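## Task

Take the green striped sock out of the tray and clip it onto an unused peg of the sock dryer so it dangles. Dropping a sock and picking it up again is allowed. The second sock must stay in the tray. At the end the dryer must still hang from its rail, and every sock already on it must still be clipped. Release the sock and move the grippers away; nothing may rely on the robot to stay in place.

## Robot and tools

Robot: two arms, left_arm and right_arm, each with six joints and a parallel gripper. The names are labels only, not image sides. left_arm sits on the +y side.

World frame (used by all reported poses): origin on the table surface midway between the arms, +x out over the table, +z up. Each gripper's reported pose is end_effector_position (metres) and end_effector_quat_wxyz. That point lies between the finger pads, about 1 cm short of the tips. Fingers extend along the gripper's +z axis and close along its y axis. The printed position may be off, more so when the arm is stretched out.

Tool execute_actions, argument actions: a list of up to 15 actions. Each action is a table of up to 15 rows. Each row lasts one control step (1/30 s), and an action always runs 15 steps, so if there are fewer rows the last one repeats. Every row is one flat list of 14 numbers, each in [-1, 1], covering both arms even if one stays still. The first 7 are left_arm, the next 7 right_arm. Within each arm: wrist yaw, wrist pitch, wrist roll, waist, elbow, shoulder, then gripper opening. Rely on this order only.

The six joint numbers are offsets from where that arm's joints stood when the current action began, not from the previous row. In a call's first action, that means the angles in the latest reported state. They are scaled: 1.0 equals 1.202 rad for the waist, 1.258 for the shoulder, 1.238 for the elbow, 2.073 for wrist pitch, 2.022 for wrist yaw and for wrist roll. So 0 everywhere holds the arm still. The opening number is not an offset but an absolute setting: +1 fully open, -1 closed.

Joint ranges (rad), base to gripper: waist -2.618 to 3.054, shoulder 0.000 to 3.142, elbow 0.000 to 3.142, wrist pitch -1.571 to 1.571, wrist yaw -1.571 to 1.571, wrist roll -2.094 to 2.094. True ends can differ by up to 0.036 rad. If an action would push a joint beyond a stated end by more than 0.036 rad, that action is rejected for both arms. If the first action of a call fails that check, or any action is malformed, the whole call does nothing. A joint asked past its real end stops there, and the result may print "joint sent to its limit"; absence of that line does not prove more travel exists.

Motion limits: each joint target stays within a lead of its measured angle (0.202 rad waist, 0.258 shoulder, 0.238 elbow, 0.573 wrist pitch, 0.522 wrist yaw and roll). Targets are also pulled back if they would move the gripper more than 70 mm from where it currently is. Big moves therefore need several actions; an unfinished move may stall, so resend the remainder. Friction can leave a joint up to about 0.031 rad short, and offsets below that may not move it at all. An empty actions list just returns the current state and images.

Results: the state line gives both grippers' poses. Joint positions and Joint velocities list each arm in the joint order above, then finger gap (m; 0.094 m fully open). Joint targets shows what the joints are currently driven toward. grip_measured is the measured opening on the same -1..+1 scale you command; each gripper reads off by up to about 1 mm, consistently. To hold something, command roughly 0.03 below grip_measured; a smaller margin holds more gently. Pads exert about 50 to 62 N at most, less on thin items under 2 mm. "joint command not followed" means a clearance check altered or blocked some joint targets; the rest of the row still ran. Joint torques are raw drive outputs with offsets and noise, not clean load readings. MOTOR HOT appears from 75 °C; at 90 °C that arm halts for 10 s, and at 100 °C it goes limp and drops. Both are shown as OVER-TEMPERATURE FAULT. Avoid long heavy holds.

Cameras: cam_head_left, cam_head_right, cam_high, cam_low, cam_left_wrist, cam_right_wrist, each 504x504, returned in that order. Calibration lines give intrinsics K, distortion D and T_world_to_cam (world to camera, metres, OpenCV convention); they are approximate. Wrist camera poses follow their arm's joints.

Tool zoom_image: camera (one of the names above) and region [x0, y0, x1, y1] in pixels of that camera's last full image, top-left at (0,0), at most 504 by 504. It gives a closer look.

Tool finished_scene: argument scene, the number of the scene being ended. It cannot be undone; call it only once the sock hangs on a peg by itself, the grippers have let go and moved away, the dryer is on its rail and the other sock remains in the tray. Its result reports success and gives the next task.

While you are composing a reply, the robot keeps executing your last command. Occasional disturbances may pull on held items or nudge loose ones. Avoid: knocking rigid objects off the table, arms colliding or pressing each other, pulling the dryer off its rail or unclipping hung socks, dropping things, slamming or hard pushes. Smooth, short motion is preferred.

Each tool is called after "Emit:" as name([rows], argument=value, ...), one row to a line, values as JSON.

## Session

Emit:
execute_actions(actions=[])

Scene clock: 0.00 s.
left_arm: end_effector_position=(+0.2676, +0.2728, +0.3847) grip_measured=+1.000 end_effector_quat_wxyz=(+0.593, +0.345, +0.719, +0.114) | right_arm: end_effector_position=(+0.0608, -0.6672, +0.1834) grip_measured=+1.000 end_effector_quat_wxyz=(+0.073, +0.991, +0.082, +0.083)
Joint names: [wrist yaw, wrist pitch, wrist roll, waist, elbow, shoulder]
Joint positions: left_arm=[ 0.416 -0.736  0.761  0.194  1.195  0.76   0.094] | right_arm=[-0.17  -1.377  1.471 -1.583  1.589  1.64   0.094]
Joint velocities: left_arm=[ 0.007 -0.007 -0.022  0.007  0.002 -0.002  0.   ] | right_arm=[ 0.007 -0.007 -0.081  0.012 -0.017  0.002  0.   ]
Joint torques (N m, as the arm reports them, + toward a larger angle): no reading
Joint targets: left_arm=[0.416 -0.736 0.761 0.194 1.195 0.760] | right_arm=[-0.170 -1.377 1.471 -1.583 1.589 1.640]

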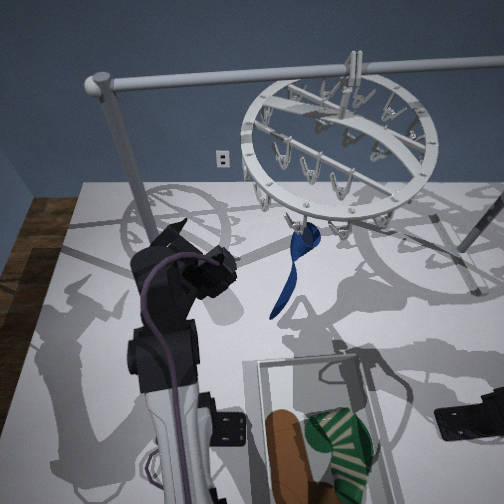

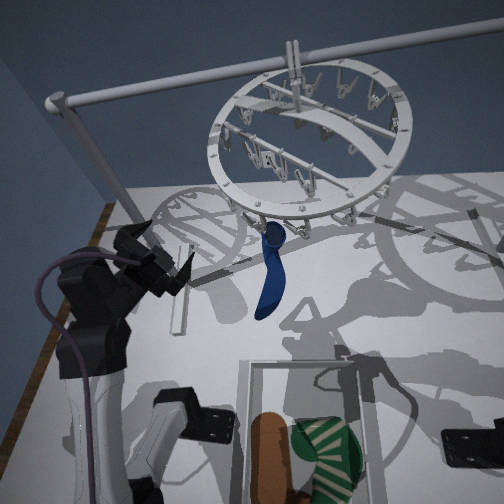

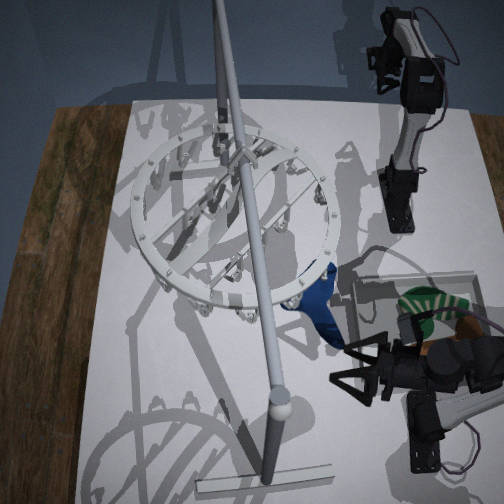

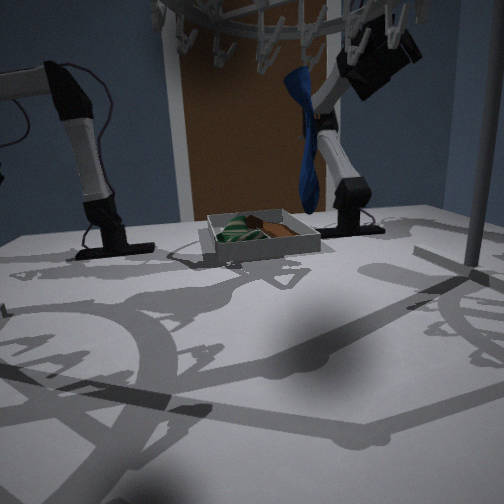

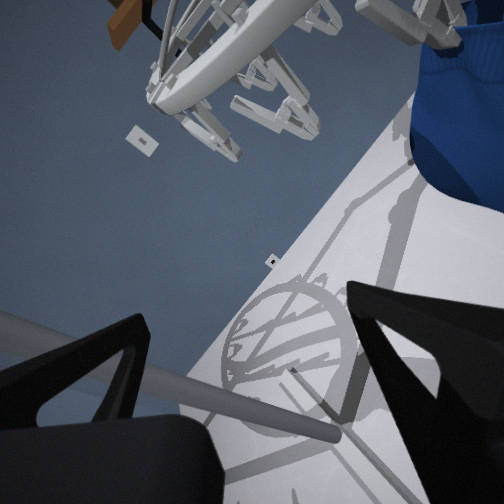

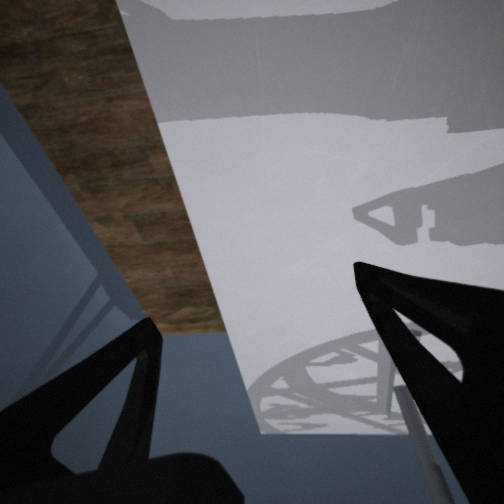

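Emit:
zoom_image(camera="cam_low", region=[140,0,440,150])

Emit:
zoom_image(camera="cam_head_left", region=[230,130,450,270])

Emit:
zoom_image(camera="cam_head_right", region=[220,344,420,504])

Emit:
zoom_image(camera="cam_high", region=[264,150,504,390])

Region (140, 0, 440, 150) of cam_low's 504x504 image, scaled by 1.680, with more detail than that image has.

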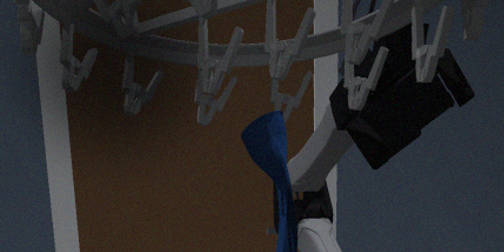

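Region (230, 130, 450, 270) of cam_head_left's 504x504 image, scaled by 2.291, with more detail than that image has; it fills the top 321 rows of this view, and the rest is white.

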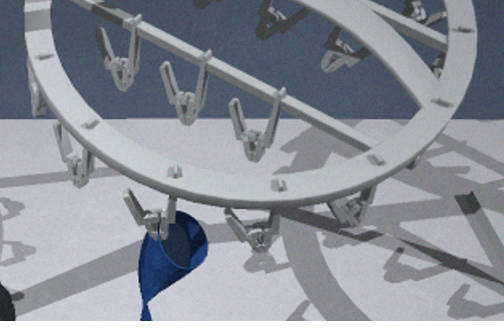

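Region (220, 344, 420, 504) of cam_head_right's 504x504 image, scaled by 2.520, with more detail than that image has; it fills the top 403 rows of this view, and the rest is white.

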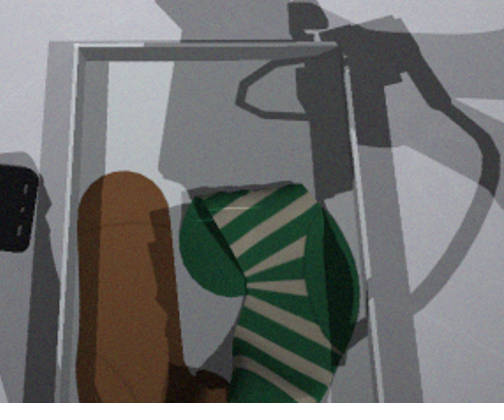

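Region (264, 150, 504, 390) of cam_high's 504x504 image, scaled by 2.100, with more detail than that image has.

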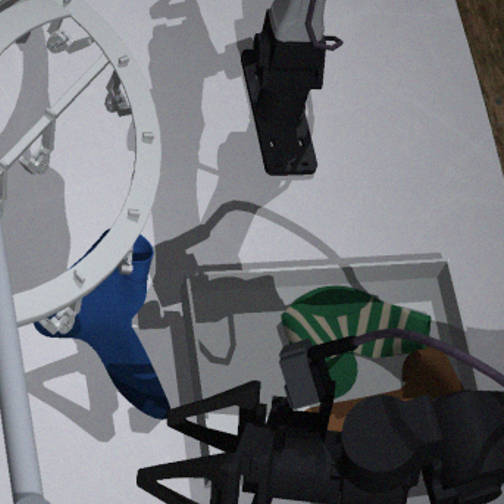

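Emit:
execute_actions([
  [[-0.1,0,-0.2,0,-0.1,-0.2,1,0.084,0,0,0.3,-0.35,-0.3,1]],
  [[-0.1,0,-0.17,0,-0.1,-0.15,1,0,0,0,0.4,-0.3,-0.3,1]],
  [[0,0,0,0,0,0,1,0,0,0,0.6,0,0,1]],
  [[0,0,0,0,0,0,1,0,0,0,0.6,0,0,1]],
  [[0,0,0,0,0,0,1,0,0,0,0.6,0,0,1]],
  [[0,0,0,0,0,0,1,0,0,0,0.3,0.15,0.1,1]],
])

Scene clock: 24.43 s.
left_arm: end_effector_position=(+0.1790, +0.3194, +0.3754) grip_measured=+1.000 end_effector_quat_wxyz=(+0.680, -0.028, +0.730, +0.061) | right_arm: end_effector_position=(-0.0262, -0.1910, +0.1485) grip_measured=+1.000 end_effector_quat_wxyz=(-0.015, -0.166, +0.983, +0.081)
Joint names: [wrist yaw, wrist pitch, wrist roll, waist, elbow, shoulder]
Joint positions: left_arm=[ 0.047 -0.742  0.054  0.194  0.977  0.303  0.094] | right_arm=[-0.019 -1.39   1.474  1.743  0.981  0.998  0.094]
Joint velocities: left_arm=[-0.051  0.037  0.022  0.002 -0.022  0.012  0.   ] | right_arm=[ 0.139 -0.007 -0.022  0.002  0.002 -0.002  0.   ]
Joint torques (N m, as the arm reports them, + toward a larger angle): left_arm=[-0.05  2.33 -0.01 -0.16  4.84  4.2 ] | right_arm=[ 0.06  0.51  0.01  0.26  6.74 -0.76]
Joint targets: left_arm=[0.047 -0.742 0.054 0.194 0.977 0.303] | right_arm=[-0.021 -1.399 1.473 1.751 0.995 1.006]
camera_calibration (this result's frames):
cam_left_wrist: T_world_to_cam=[[0.115266, -0.965697, -0.232688, 0.371217], [-0.466542, 0.154174, -0.870959, 0.391063], [0.876956, 0.20895, -0.432767, 0.0523071], [0, 0, 0, 1]] pos_world=[0.0937877, 0.287261, 0.449614]
cam_right_wrist: T_world_to_cam=[[0.0300417, -0.989798, -0.139276, -0.164353], [-0.850401, -0.0985345, 0.516827, -0.0942262], [-0.525277, 0.102914, -0.844685, 0.248603], [0, 0, 0, 1]] pos_world=[0.055393, -0.197545, 0.235799]

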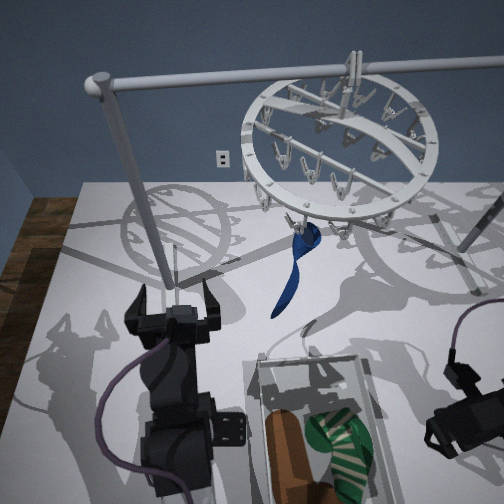

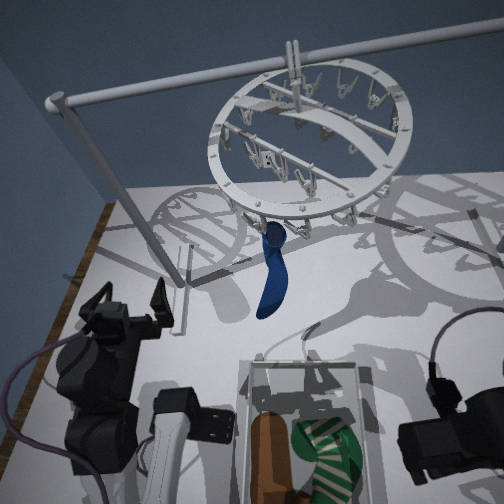

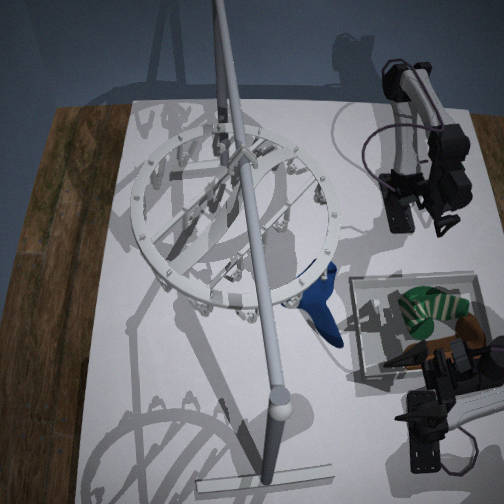

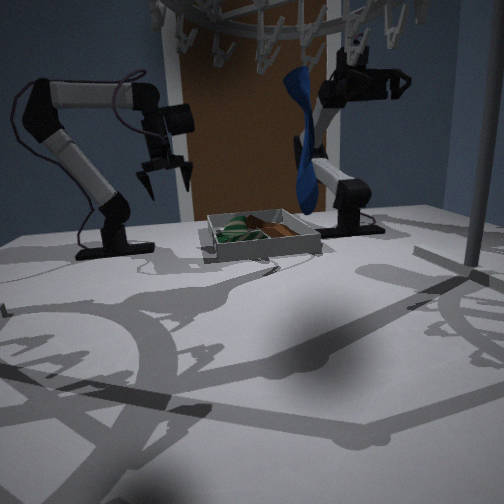

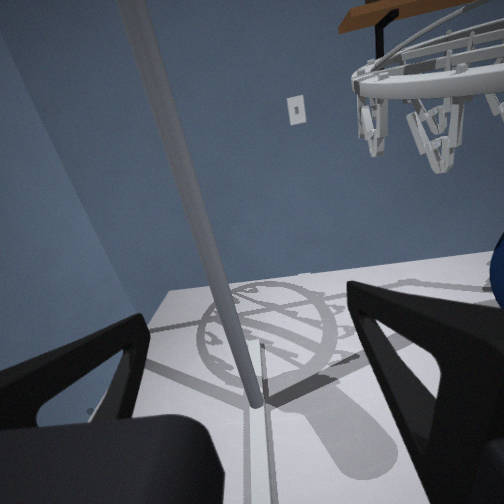

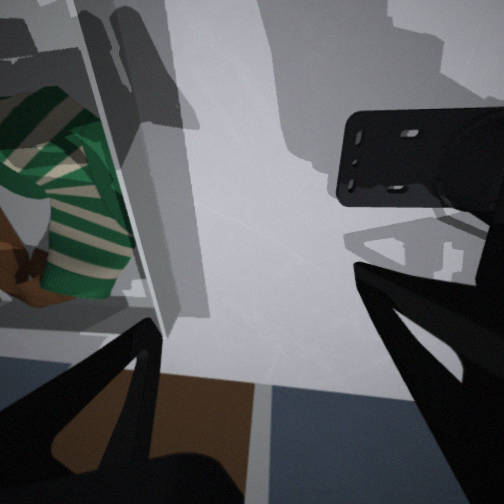

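Emit:
execute_actions([
  [[0,0,0,0,0,0,1,0,0,-0.45,0.06,0.25,0.25,1]],
  [[0,0,0,0,0,0,1,0,0,-0.45,0.05,0.22,0.26,1]],
  [[0,0,0,0,0,0,1,0,0.05,-0.43,0,0.11,0.26,0.6]],
  [[0,0,0,0,0,0,1,0,0,0,0,0,0,0.6]],
])

Scene clock: 33.00 s.
left_arm: end_effector_position=(+0.1790, +0.3194, +0.3754) grip_measured=+1.000 end_effector_quat_wxyz=(+0.680, -0.028, +0.730, +0.061) | right_arm: end_effector_position=(-0.1162, -0.0032, +0.0813) grip_measured=+0.602 end_effector_quat_wxyz=(+0.025, +0.997, -0.074, +0.004)
Joint names: [wrist yaw, wrist pitch, wrist roll, waist, elbow, shoulder]
Joint positions: left_arm=[ 0.047 -0.742  0.054  0.194  0.977  0.303  0.094] | right_arm=[-0.014 -1.275 -1.066  1.863  1.658  2.003  0.075]
Joint velocities: left_arm=[ 0.022  0.051  0.022 -0.022 -0.002 -0.012  0.   ] | right_arm=[-0.037  0.007 -0.022 -0.002 -0.002 -0.012 -0.   ]
Joint torques (N m, as the arm reports them, + toward a larger angle): left_arm=[-0.04  2.33 -0.02 -0.19  4.71  4.26] | right_arm=[ -0.03   0.2    0.05  -0.35   5.5  -12.05]
Joint targets: left_arm=[0.047 -0.742 0.054 0.194 0.977 0.303] | right_arm=[-0.014 -1.275 -1.064 1.863 1.658 2.004]
camera_calibration (this result's frames):
cam_left_wrist: T_world_to_cam=[[0.115266, -0.965697, -0.232688, 0.371217], [-0.466542, 0.154174, -0.870959, 0.391063], [0.876956, 0.20895, -0.432767, 0.0523071], [0, 0, 0, 1]] pos_world=[0.0937877, 0.287261, 0.449614]
cam_right_wrist: T_world_to_cam=[[0.434852, 0.900061, -0.0281829, 0.0588593], [0.786139, -0.364176, 0.499361, 0.0731935], [0.439192, -0.239304, -0.865936, 0.237978], [0, 0, 0, 1]] pos_world=[-0.187653, 0.0306273, 0.171182]

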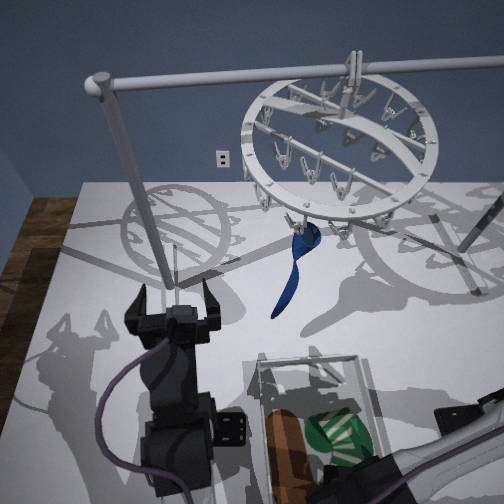

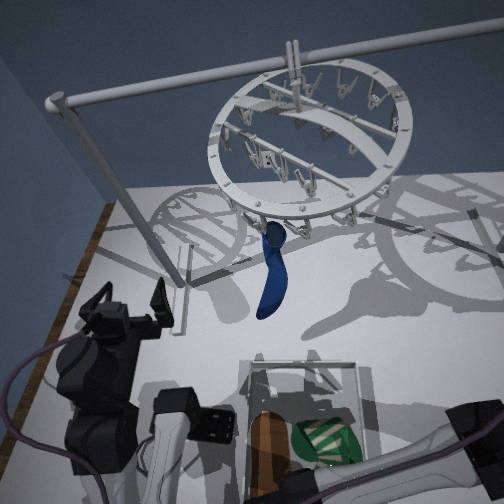

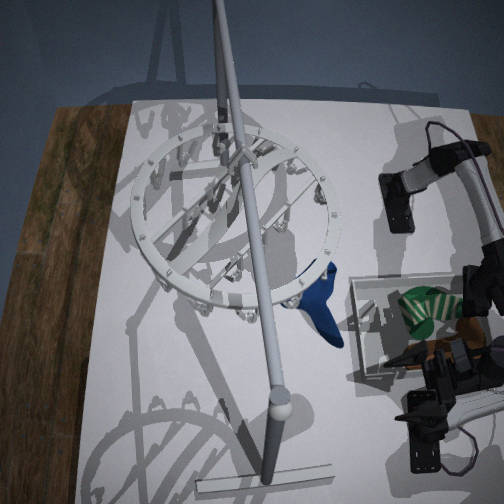

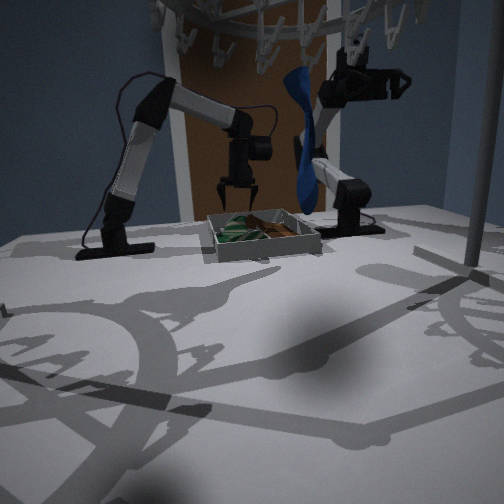

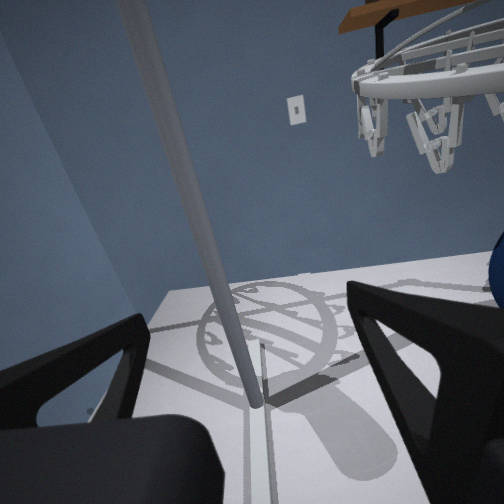

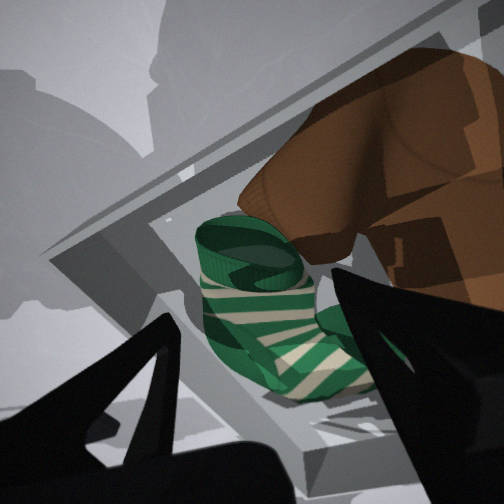

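Emit:
execute_actions([
  [[0,0,0,0,0,0,1,0,0.03,0.07,-0.06,-0.1,-0.09,0.6]],
  [[0,0,0,0,0,0,1,0,0.09,0,0,-0.14,0,0.6]],
  [[0,0,0,0,0,0,1,0,0,0,0,0,0,0.6]],
])

Scene clock: 39.30 s.
left_arm: end_effector_position=(+0.1790, +0.3194, +0.3754) grip_measured=+1.000 end_effector_quat_wxyz=(+0.680, -0.028, +0.730, +0.061) | right_arm: end_effector_position=(-0.0832, -0.0168, +0.0449) grip_measured=+0.602 end_effector_quat_wxyz=(+0.010, +0.984, -0.177, -0.004)
Joint names: [wrist yaw, wrist pitch, wrist roll, waist, elbow, shoulder]
Joint positions: left_arm=[ 0.047 -0.742  0.054  0.194  0.977  0.303  0.094] | right_arm=[-0.016 -1.057 -0.935  1.787  1.381  1.91   0.075]
Joint velocities: left_arm=[ 0.081  0.066  0.081 -0.012 -0.007  0.012  0.   ] | right_arm=[ 0.007 -0.051 -0.022 -0.012 -0.007 -0.017  0.001]
Joint torques (N m, as the arm reports them, + toward a larger angle): left_arm=[-0.05  2.36 -0.01 -0.23  4.65  4.41] | right_arm=[ -0.02   0.28   0.03  -0.4    5.43 -11.03]
Joint targets: left_arm=[0.047 -0.742 0.054 0.194 0.977 0.303] | right_arm=[-0.016 -1.057 -0.935 1.787 1.381 1.910]
camera_calibration (this result's frames):
cam_left_wrist: T_world_to_cam=[[0.115266, -0.965697, -0.232688, 0.371217], [-0.466542, 0.154174, -0.870959, 0.391063], [0.876956, 0.20895, -0.432767, 0.0523071], [0, 0, 0, 1]] pos_world=[0.0937877, 0.287261, 0.449614]
cam_right_wrist: T_world_to_cam=[[0.610584, 0.791931, -0.00568214, 0.0675201], [0.696722, -0.533737, 0.479274, 0.0510975], [0.376519, -0.296596, -0.877647, 0.18305], [0, 0, 0, 1]] pos_world=[-0.145749, 0.0280933, 0.136548]

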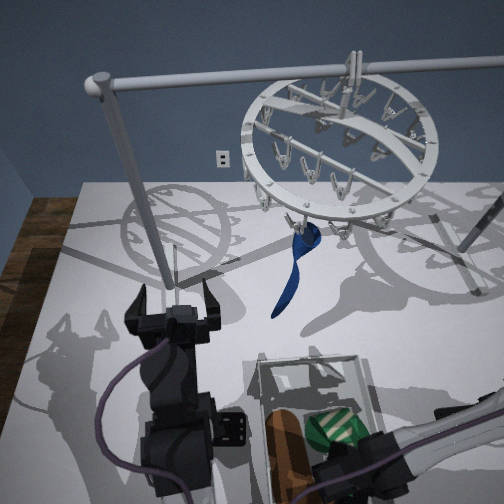

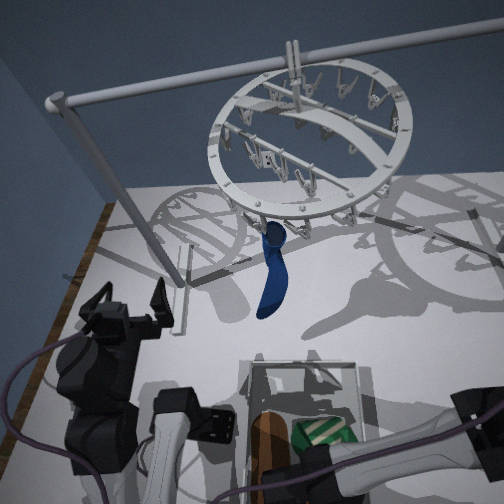

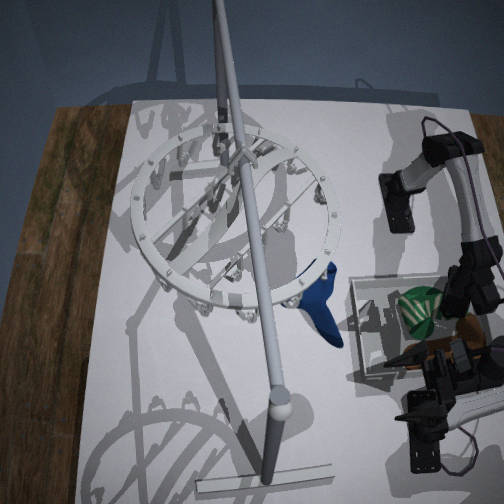

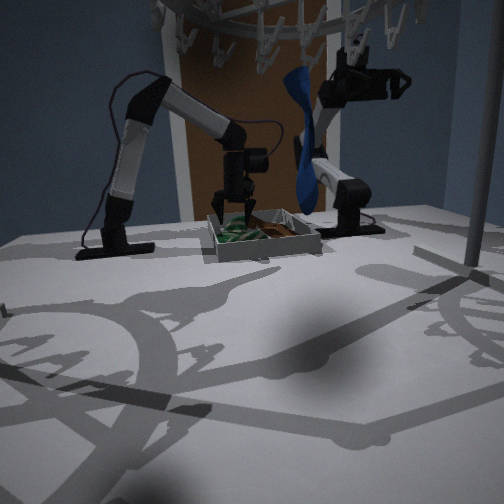

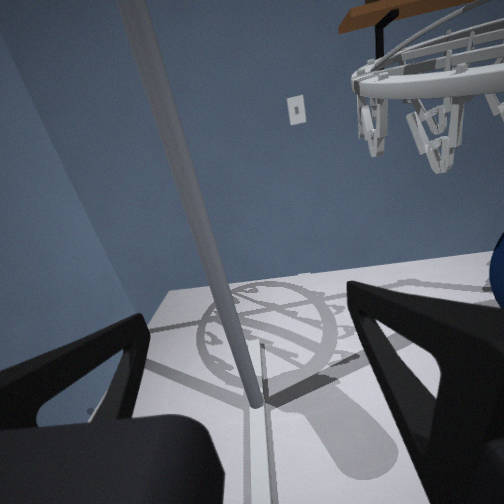

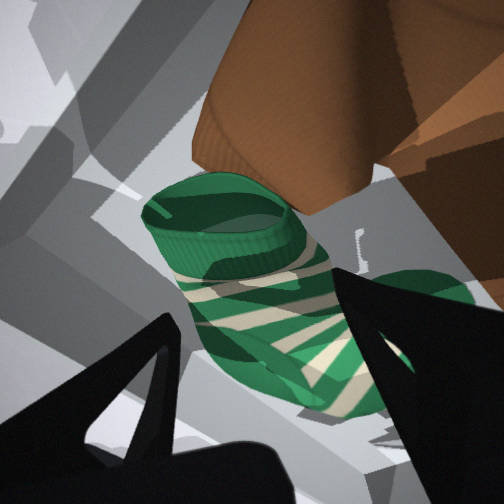

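Emit:
execute_actions([
  [[0,0,0,0,0,0,1,0,0.07,0,0,-0.085,0,0.7]],
  [[0,0,0,0,0,0,1,0,0,0,0,0,0,0]],
  [[0,0,0,0,0,0,1,0,0,0,0,0,0,-1]],
  [[0,0,0,0,0,0,1,0,0,0,0,0.2,0,-1]],
  [[0,0,0,0,0,0,1,0,0.05,0.2,-0.1,0.05,-0.3,-1]],
  [[0,0,0,0,0,0,1,0,0.1,0.26,-0.2,-0.2,-0.4,-1]],
])

Scene clock: 45.23 s.
left_arm: end_effector_position=(+0.1790, +0.3194, +0.3754) grip_measured=+1.000 end_effector_quat_wxyz=(+0.680, -0.028, +0.730, +0.061) | right_arm: end_effector_position=(+0.0354, -0.0346, +0.4252) grip_measured=-0.928 end_effector_quat_wxyz=(-0.468, +0.559, -0.549, -0.409)
Joint names: [wrist yaw, wrist pitch, wrist roll, waist, elbow, shoulder]
Joint positions: left_arm=[ 0.047 -0.742  0.054  0.194  0.977  0.303  0.094] | right_arm=[-0.013 -0.622 -0.078  1.435  1.367  0.974  0.003]
Joint velocities: left_arm=[ 0.022 -0.007 -0.037  0.007  0.007  0.002  0.   ] | right_arm=[ 0.007 -0.022  0.198  0.017  0.002  0.173  0.   ]
Joint torques (N m, as the arm reports them, + toward a larger angle): left_arm=[-0.05  2.29 -0.02 -0.18  4.75  4.33] | right_arm=[ 0.    2.42  0.08 -0.79  5.41 -0.49]
Joint targets: left_arm=[0.047 -0.742 0.054 0.194 0.977 0.303] | right_arm=[-0.016 -0.611 -0.043 1.429 1.357 1.000]
camera_calibration (this result's frames):
cam_left_wrist: T_world_to_cam=[[0.115266, -0.965697, -0.232688, 0.371217], [-0.466542, 0.154174, -0.870959, 0.391063], [0.876956, 0.20895, -0.432767, 0.0523071], [0, 0, 0, 1]] pos_world=[0.0937877, 0.287261, 0.449614]
cam_right_wrist: T_world_to_cam=[[0.968895, -0.123378, -0.214522, 0.0558622], [-0.242516, -0.645972, -0.723814, 0.317558], [-0.0492728, 0.753325, -0.6558, 0.423944], [0, 0, 0, 1]] pos_world=[0.0437771, -0.107342, 0.519859]

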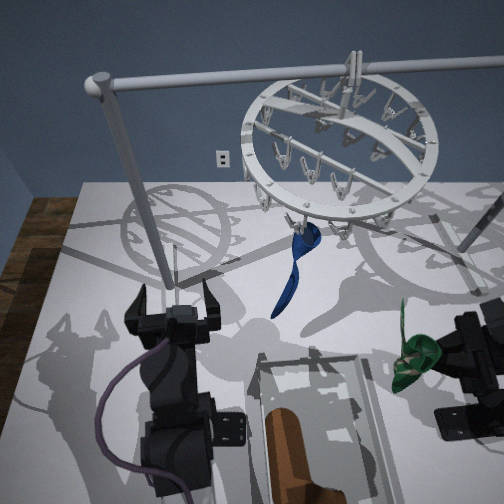

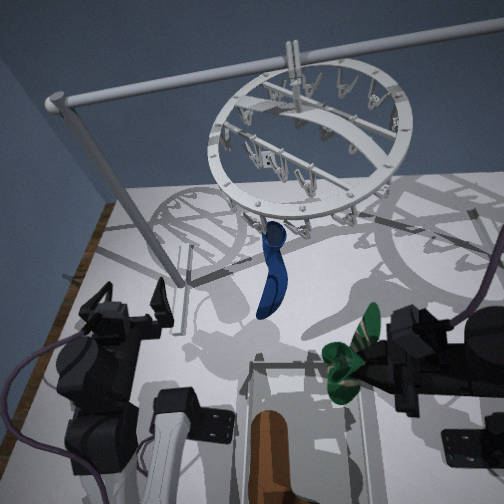

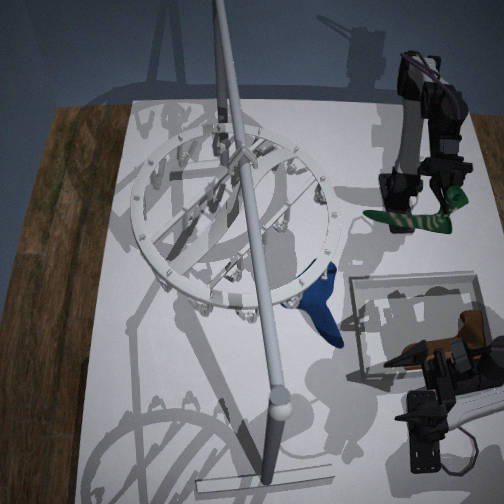

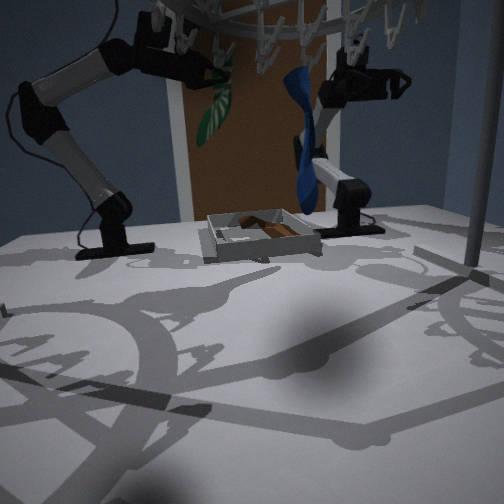

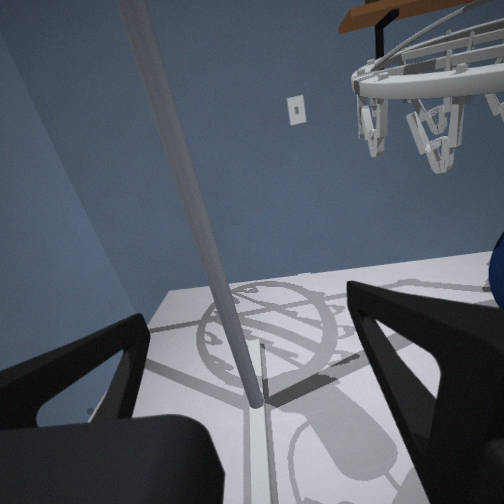

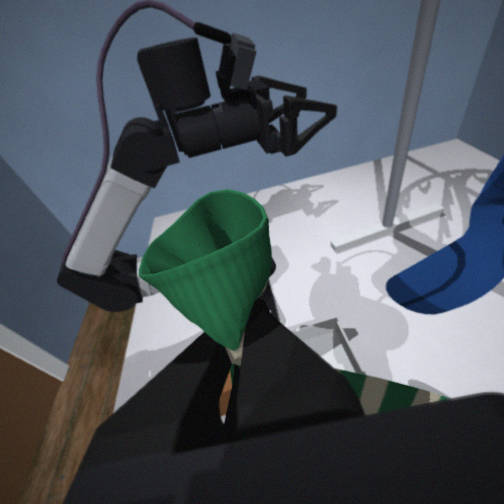

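Emit:
execute_actions([
  [[-0.2,0,0,-0.2,0,0,1,0,0.25,0.03,-0.1,-0.3,0,-1]],
  [[-0.25,0,0,-0.4,0,0,1,0,0.25,0,-0.15,-0.3,0.05,-1]],
  [[-0.25,0.05,0,-0.45,0.07,0.1,1,0,0.22,0,-0.17,0,0.19,-1]],
  [[0,0.13,0,-0.4,0.1,0.25,1,0,0,0,0,0,0,-1]],
  [[0,0.13,-0.03,0,0.06,0.3,1,0,0,0,0,0,0,-1]],
  [[0,0,0,0,0,0,1,0,0,0,0,0,0,-1]],
])

Scene clock: 55.70 s.
left_arm: end_effector_position=(+0.1879, +0.3227, +0.4111) grip_measured=+1.000 end_effector_quat_wxyz=(+0.698, -0.053, +0.707, +0.102) | right_arm: end_effector_position=(+0.2417, +0.0071, +0.2529) grip_measured=-0.928 end_effector_quat_wxyz=(+0.626, -0.349, +0.611, +0.336)
Joint names: [wrist yaw, wrist pitch, wrist roll, waist, elbow, shoulder]
Joint positions: left_arm=[-1.286 -0.65   0.054 -1.047  1.048  0.417  0.094] | right_arm=[-0.014  0.741 -0.026  0.934  0.585  1.315  0.003]
Joint velocities: left_arm=[-0.139  0.037  0.051  0.012  0.002  0.002  0.   ] | right_arm=[-0.007  0.168  0.007 -0.012  0.012  0.002 -0.001]
Joint torques (N m, as the arm reports them, + toward a larger angle): left_arm=[-0.16  1.85 -0.03 -0.78  5.64  5.26] | right_arm=[ 0.01  2.53  0.02 -0.08  6.51 -7.07]
Joint targets: left_arm=[-1.315 -0.638 0.054 -1.054 1.063 0.429] | right_arm=[-0.015 0.778 -0.026 0.937 0.586 1.303]
camera_calibration (this result's frames):
cam_left_wrist: T_world_to_cam=[[0.216206, -0.942943, -0.253206, 0.363776], [-0.428841, 0.14127, -0.892266, 0.431711], [0.877126, 0.301498, -0.373829, 0.00512852], [0, 0, 0, 1]] pos_world=[0.101986, 0.280486, 0.479228]
cam_right_wrist: T_world_to_cam=[[0.808809, -0.521726, -0.271349, -0.11995], [-0.456564, -0.266274, -0.84891, 0.350573], [0.370645, 0.810494, -0.453566, 0.136646], [0, 0, 0, 1]] pos_world=[0.206428, -0.0799831, 0.327034]

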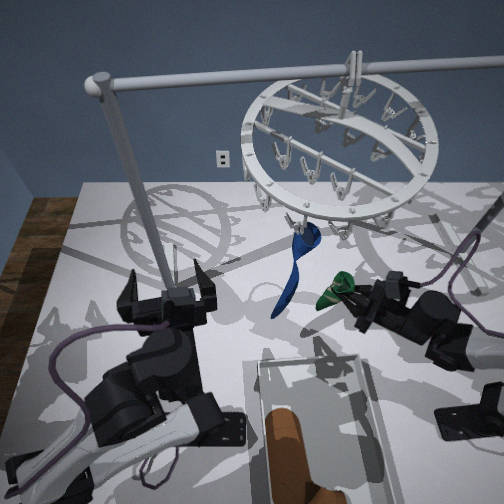

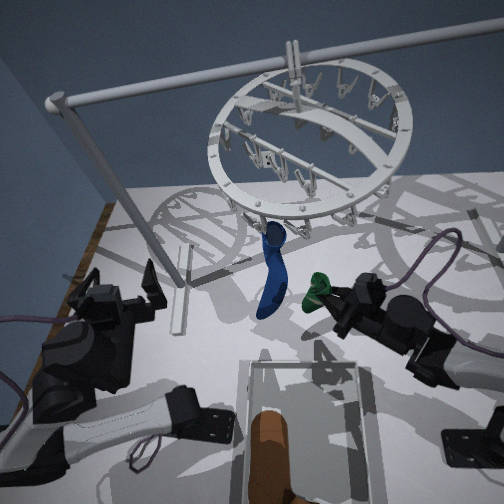

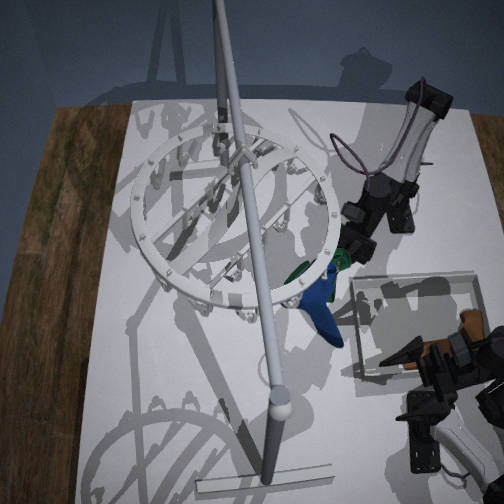

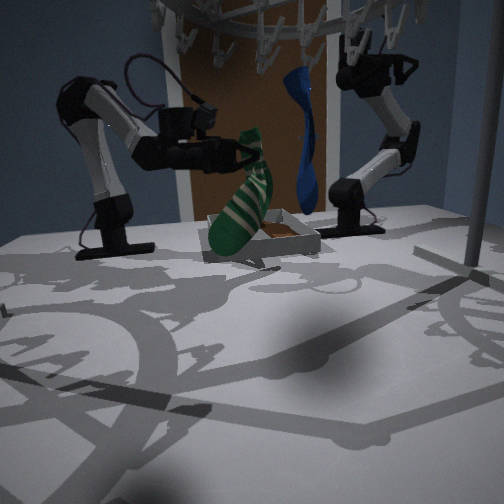

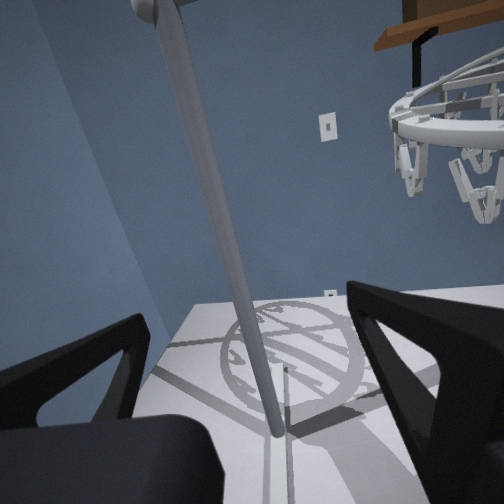

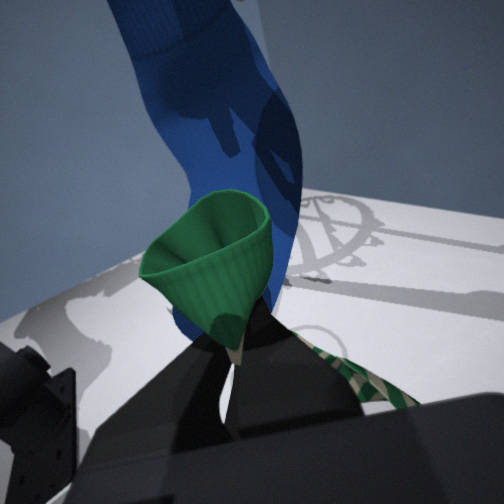

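Emit:
execute_actions([
  [[-0.04,0.13,0,-0.42,0.1,0.27,1,0,0.06,0,0,0.03,0,-1]],
  [[0,0.14,-0.03,0,0.08,0.31,1,0,0,0,0,0,0,-1]],
  [[0,0,0,0,0,0,1,0,0,0,0,0,0,-1]],
])

Scene clock: 59.13 s.
left_arm: end_effector_position=(+0.1828, +0.0302, +0.4296) grip_measured=+1.000 end_effector_quat_wxyz=(+0.701, +0.097, +0.705, -0.054) | right_arm: end_effector_position=(+0.2416, +0.0069, +0.2831) grip_measured=-0.928 end_effector_quat_wxyz=(+0.660, -0.329, +0.575, +0.354)
Joint names: [wrist yaw, wrist pitch, wrist roll, waist, elbow, shoulder]
Joint positions: left_arm=[-1.349 -0.137  0.003 -1.544  1.253  1.175  0.094] | right_arm=[-0.014  0.839 -0.026  0.934  0.599  1.315  0.003]
Joint velocities: left_arm=[ 0.037  0.051 -0.051 -0.012  0.002 -0.002  0.   ] | right_arm=[ 0.007  0.022 -0.095 -0.002 -0.022 -0.017 -0.   ]
Joint torques (N m, as the arm reports them, + toward a larger angle): left_arm=[-0.09  1.72 -0.01 -0.14  6.37 -3.34] | right_arm=[ 0.03  2.27  0.01 -0.38  6.57 -5.81]
Joint targets: left_arm=[-1.349 -0.137 0.003 -1.544 1.253 1.176] | right_arm=[-0.014 0.840 -0.026 0.934 0.599 1.315]
camera_calibration (this result's frames):
cam_left_wrist: T_world_to_cam=[[-0.201768, -0.949004, -0.242243, 0.165698], [-0.338742, 0.299681, -0.891877, 0.46588], [0.91899, -0.0978946, -0.381934, 0.112565], [0, 0, 0, 1]] pos_world=[0.0878003, 0.0286522, 0.49864]
cam_right_wrist: T_world_to_cam=[[0.825109, -0.49647, -0.269653, -0.116347], [-0.403994, -0.184821, -0.895896, 0.376136], [0.394948, 0.84815, -0.353068, 0.115975], [0, 0, 0, 1]] pos_world=[0.202152, -0.0866091, 0.346552]

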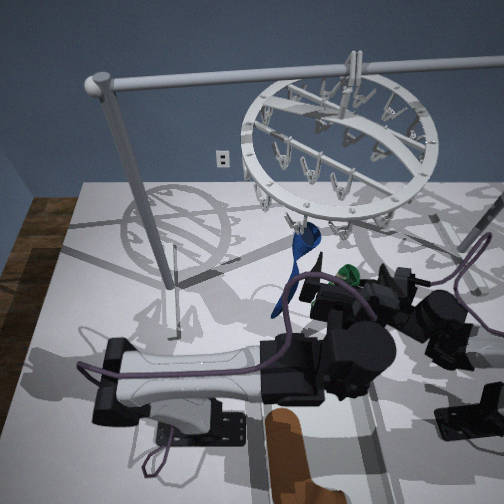

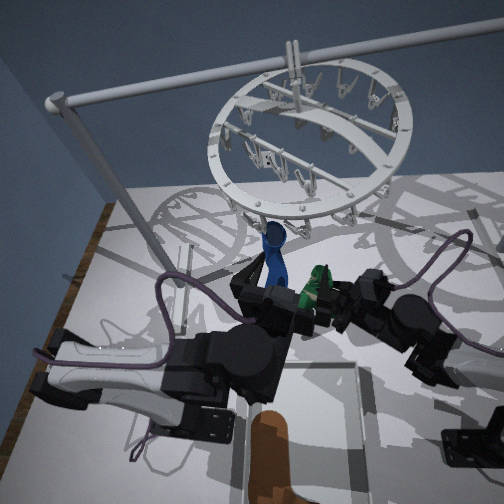

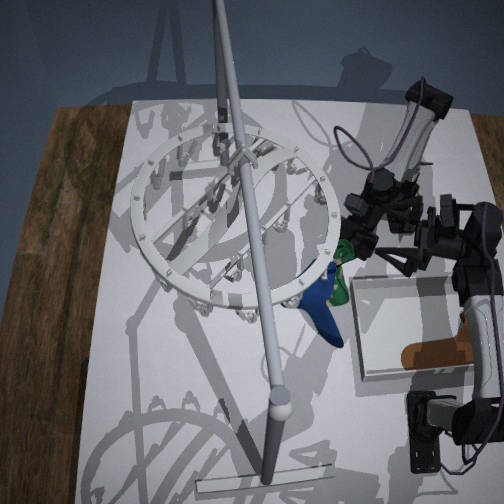

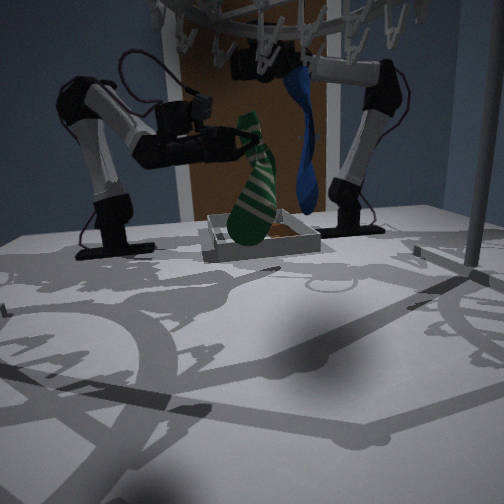

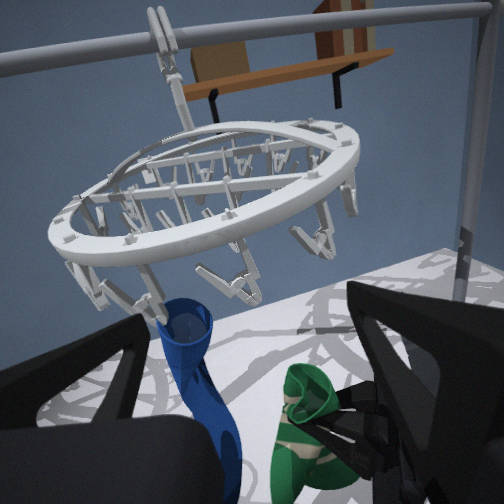

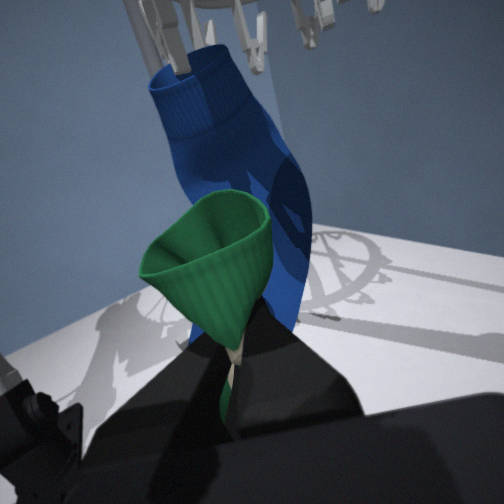

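Emit:
execute_actions([
  [[0.05,0.055,0,0.17,0,0.045,0.35,0,0,0,0,0,0,-1]],
  [[0,0,0,0,0,0,0.35,0,0,0,0,0,0,-1]],
])

Scene clock: 63.77 s.
left_arm: end_effector_position=(+0.2363, +0.0399, +0.4282) grip_measured=+0.352 end_effector_quat_wxyz=(+0.706, +0.037, +0.707, -0.031) | right_arm: end_effector_position=(+0.2416, +0.0070, +0.2825) grip_measured=-0.928 end_effector_quat_wxyz=(+0.659, -0.330, +0.576, +0.353)
Joint names: [wrist yaw, wrist pitch, wrist roll, waist, elbow, shoulder]
Joint positions: left_arm=[-1.262 -0.036  0.003 -1.34   1.253  1.224  0.064] | right_arm=[-0.014  0.836 -0.026  0.934  0.599  1.315  0.003]
Joint velocities: left_arm=[ 0.007 -0.022  0.022 -0.002  0.002 -0.027 -0.001] | right_arm=[-0.007 -0.037 -0.022 -0.012 -0.007  0.007 -0.001]
Joint torques (N m, as the arm reports them, + toward a larger angle): left_arm=[-0.05  1.79 -0.01 -0.17  6.48 -3.87] | right_arm=[ 0.03  2.27  0.02 -0.36  6.52 -5.84]
Joint targets: left_arm=[-1.262 -0.036 0.003 -1.340 1.253 1.224] | right_arm=[-0.014 0.837 -0.026 0.934 0.599 1.315]
camera_calibration (this result's frames):
cam_left_wrist: T_world_to_cam=[[-0.0878217, -0.97733, -0.19265, 0.138348], [-0.366193, 0.211531, -0.906178, 0.495934], [0.926386, -0.00903487, -0.376468, 0.0562558], [0, 0, 0, 1]] pos_world=[0.141643, 0.0308145, 0.497235]
cam_right_wrist: T_world_to_cam=[[0.824718, -0.497075, -0.269733, -0.116404], [-0.405291, -0.18683, -0.894893, 0.375626], [0.394435, 0.847355, -0.355542, 0.1165], [0, 0, 0, 1]] pos_world=[0.202287, -0.0864001, 0.346167]

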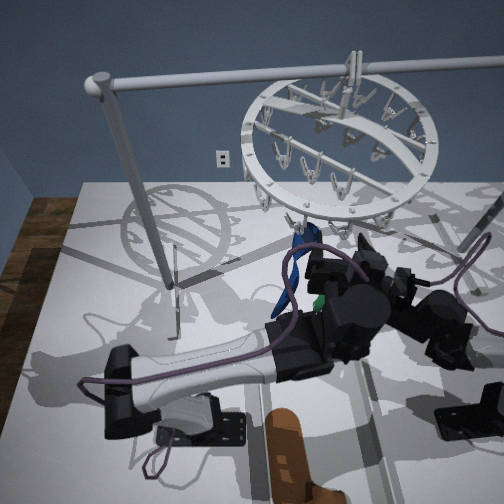

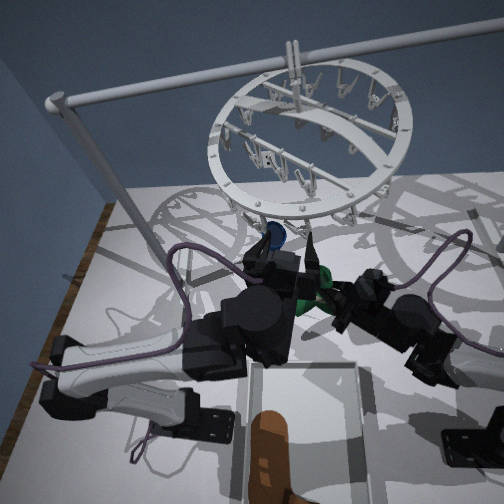

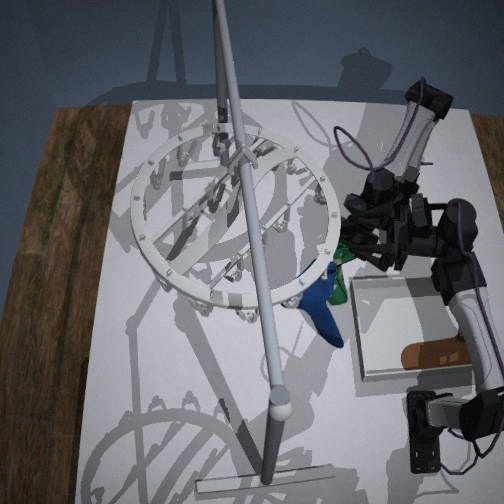

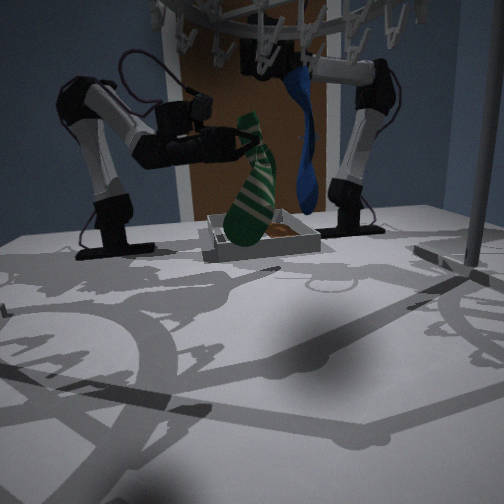

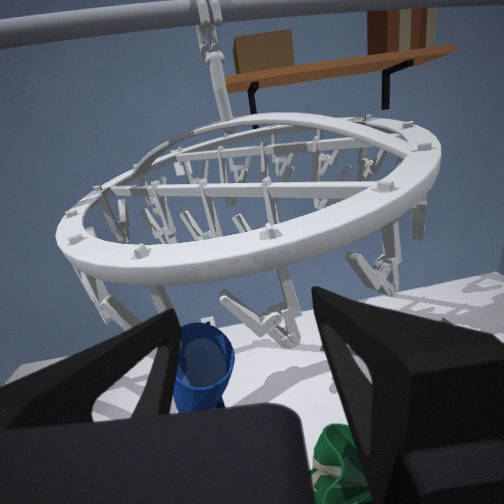

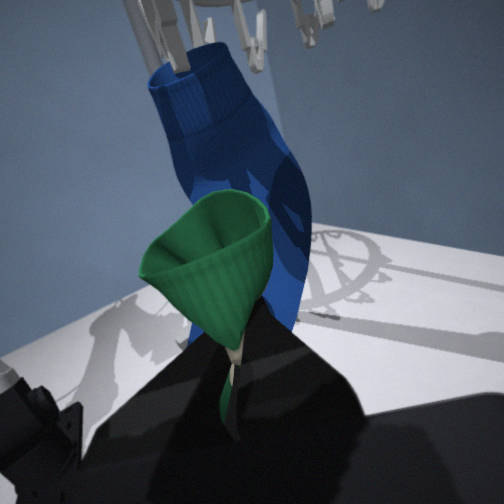

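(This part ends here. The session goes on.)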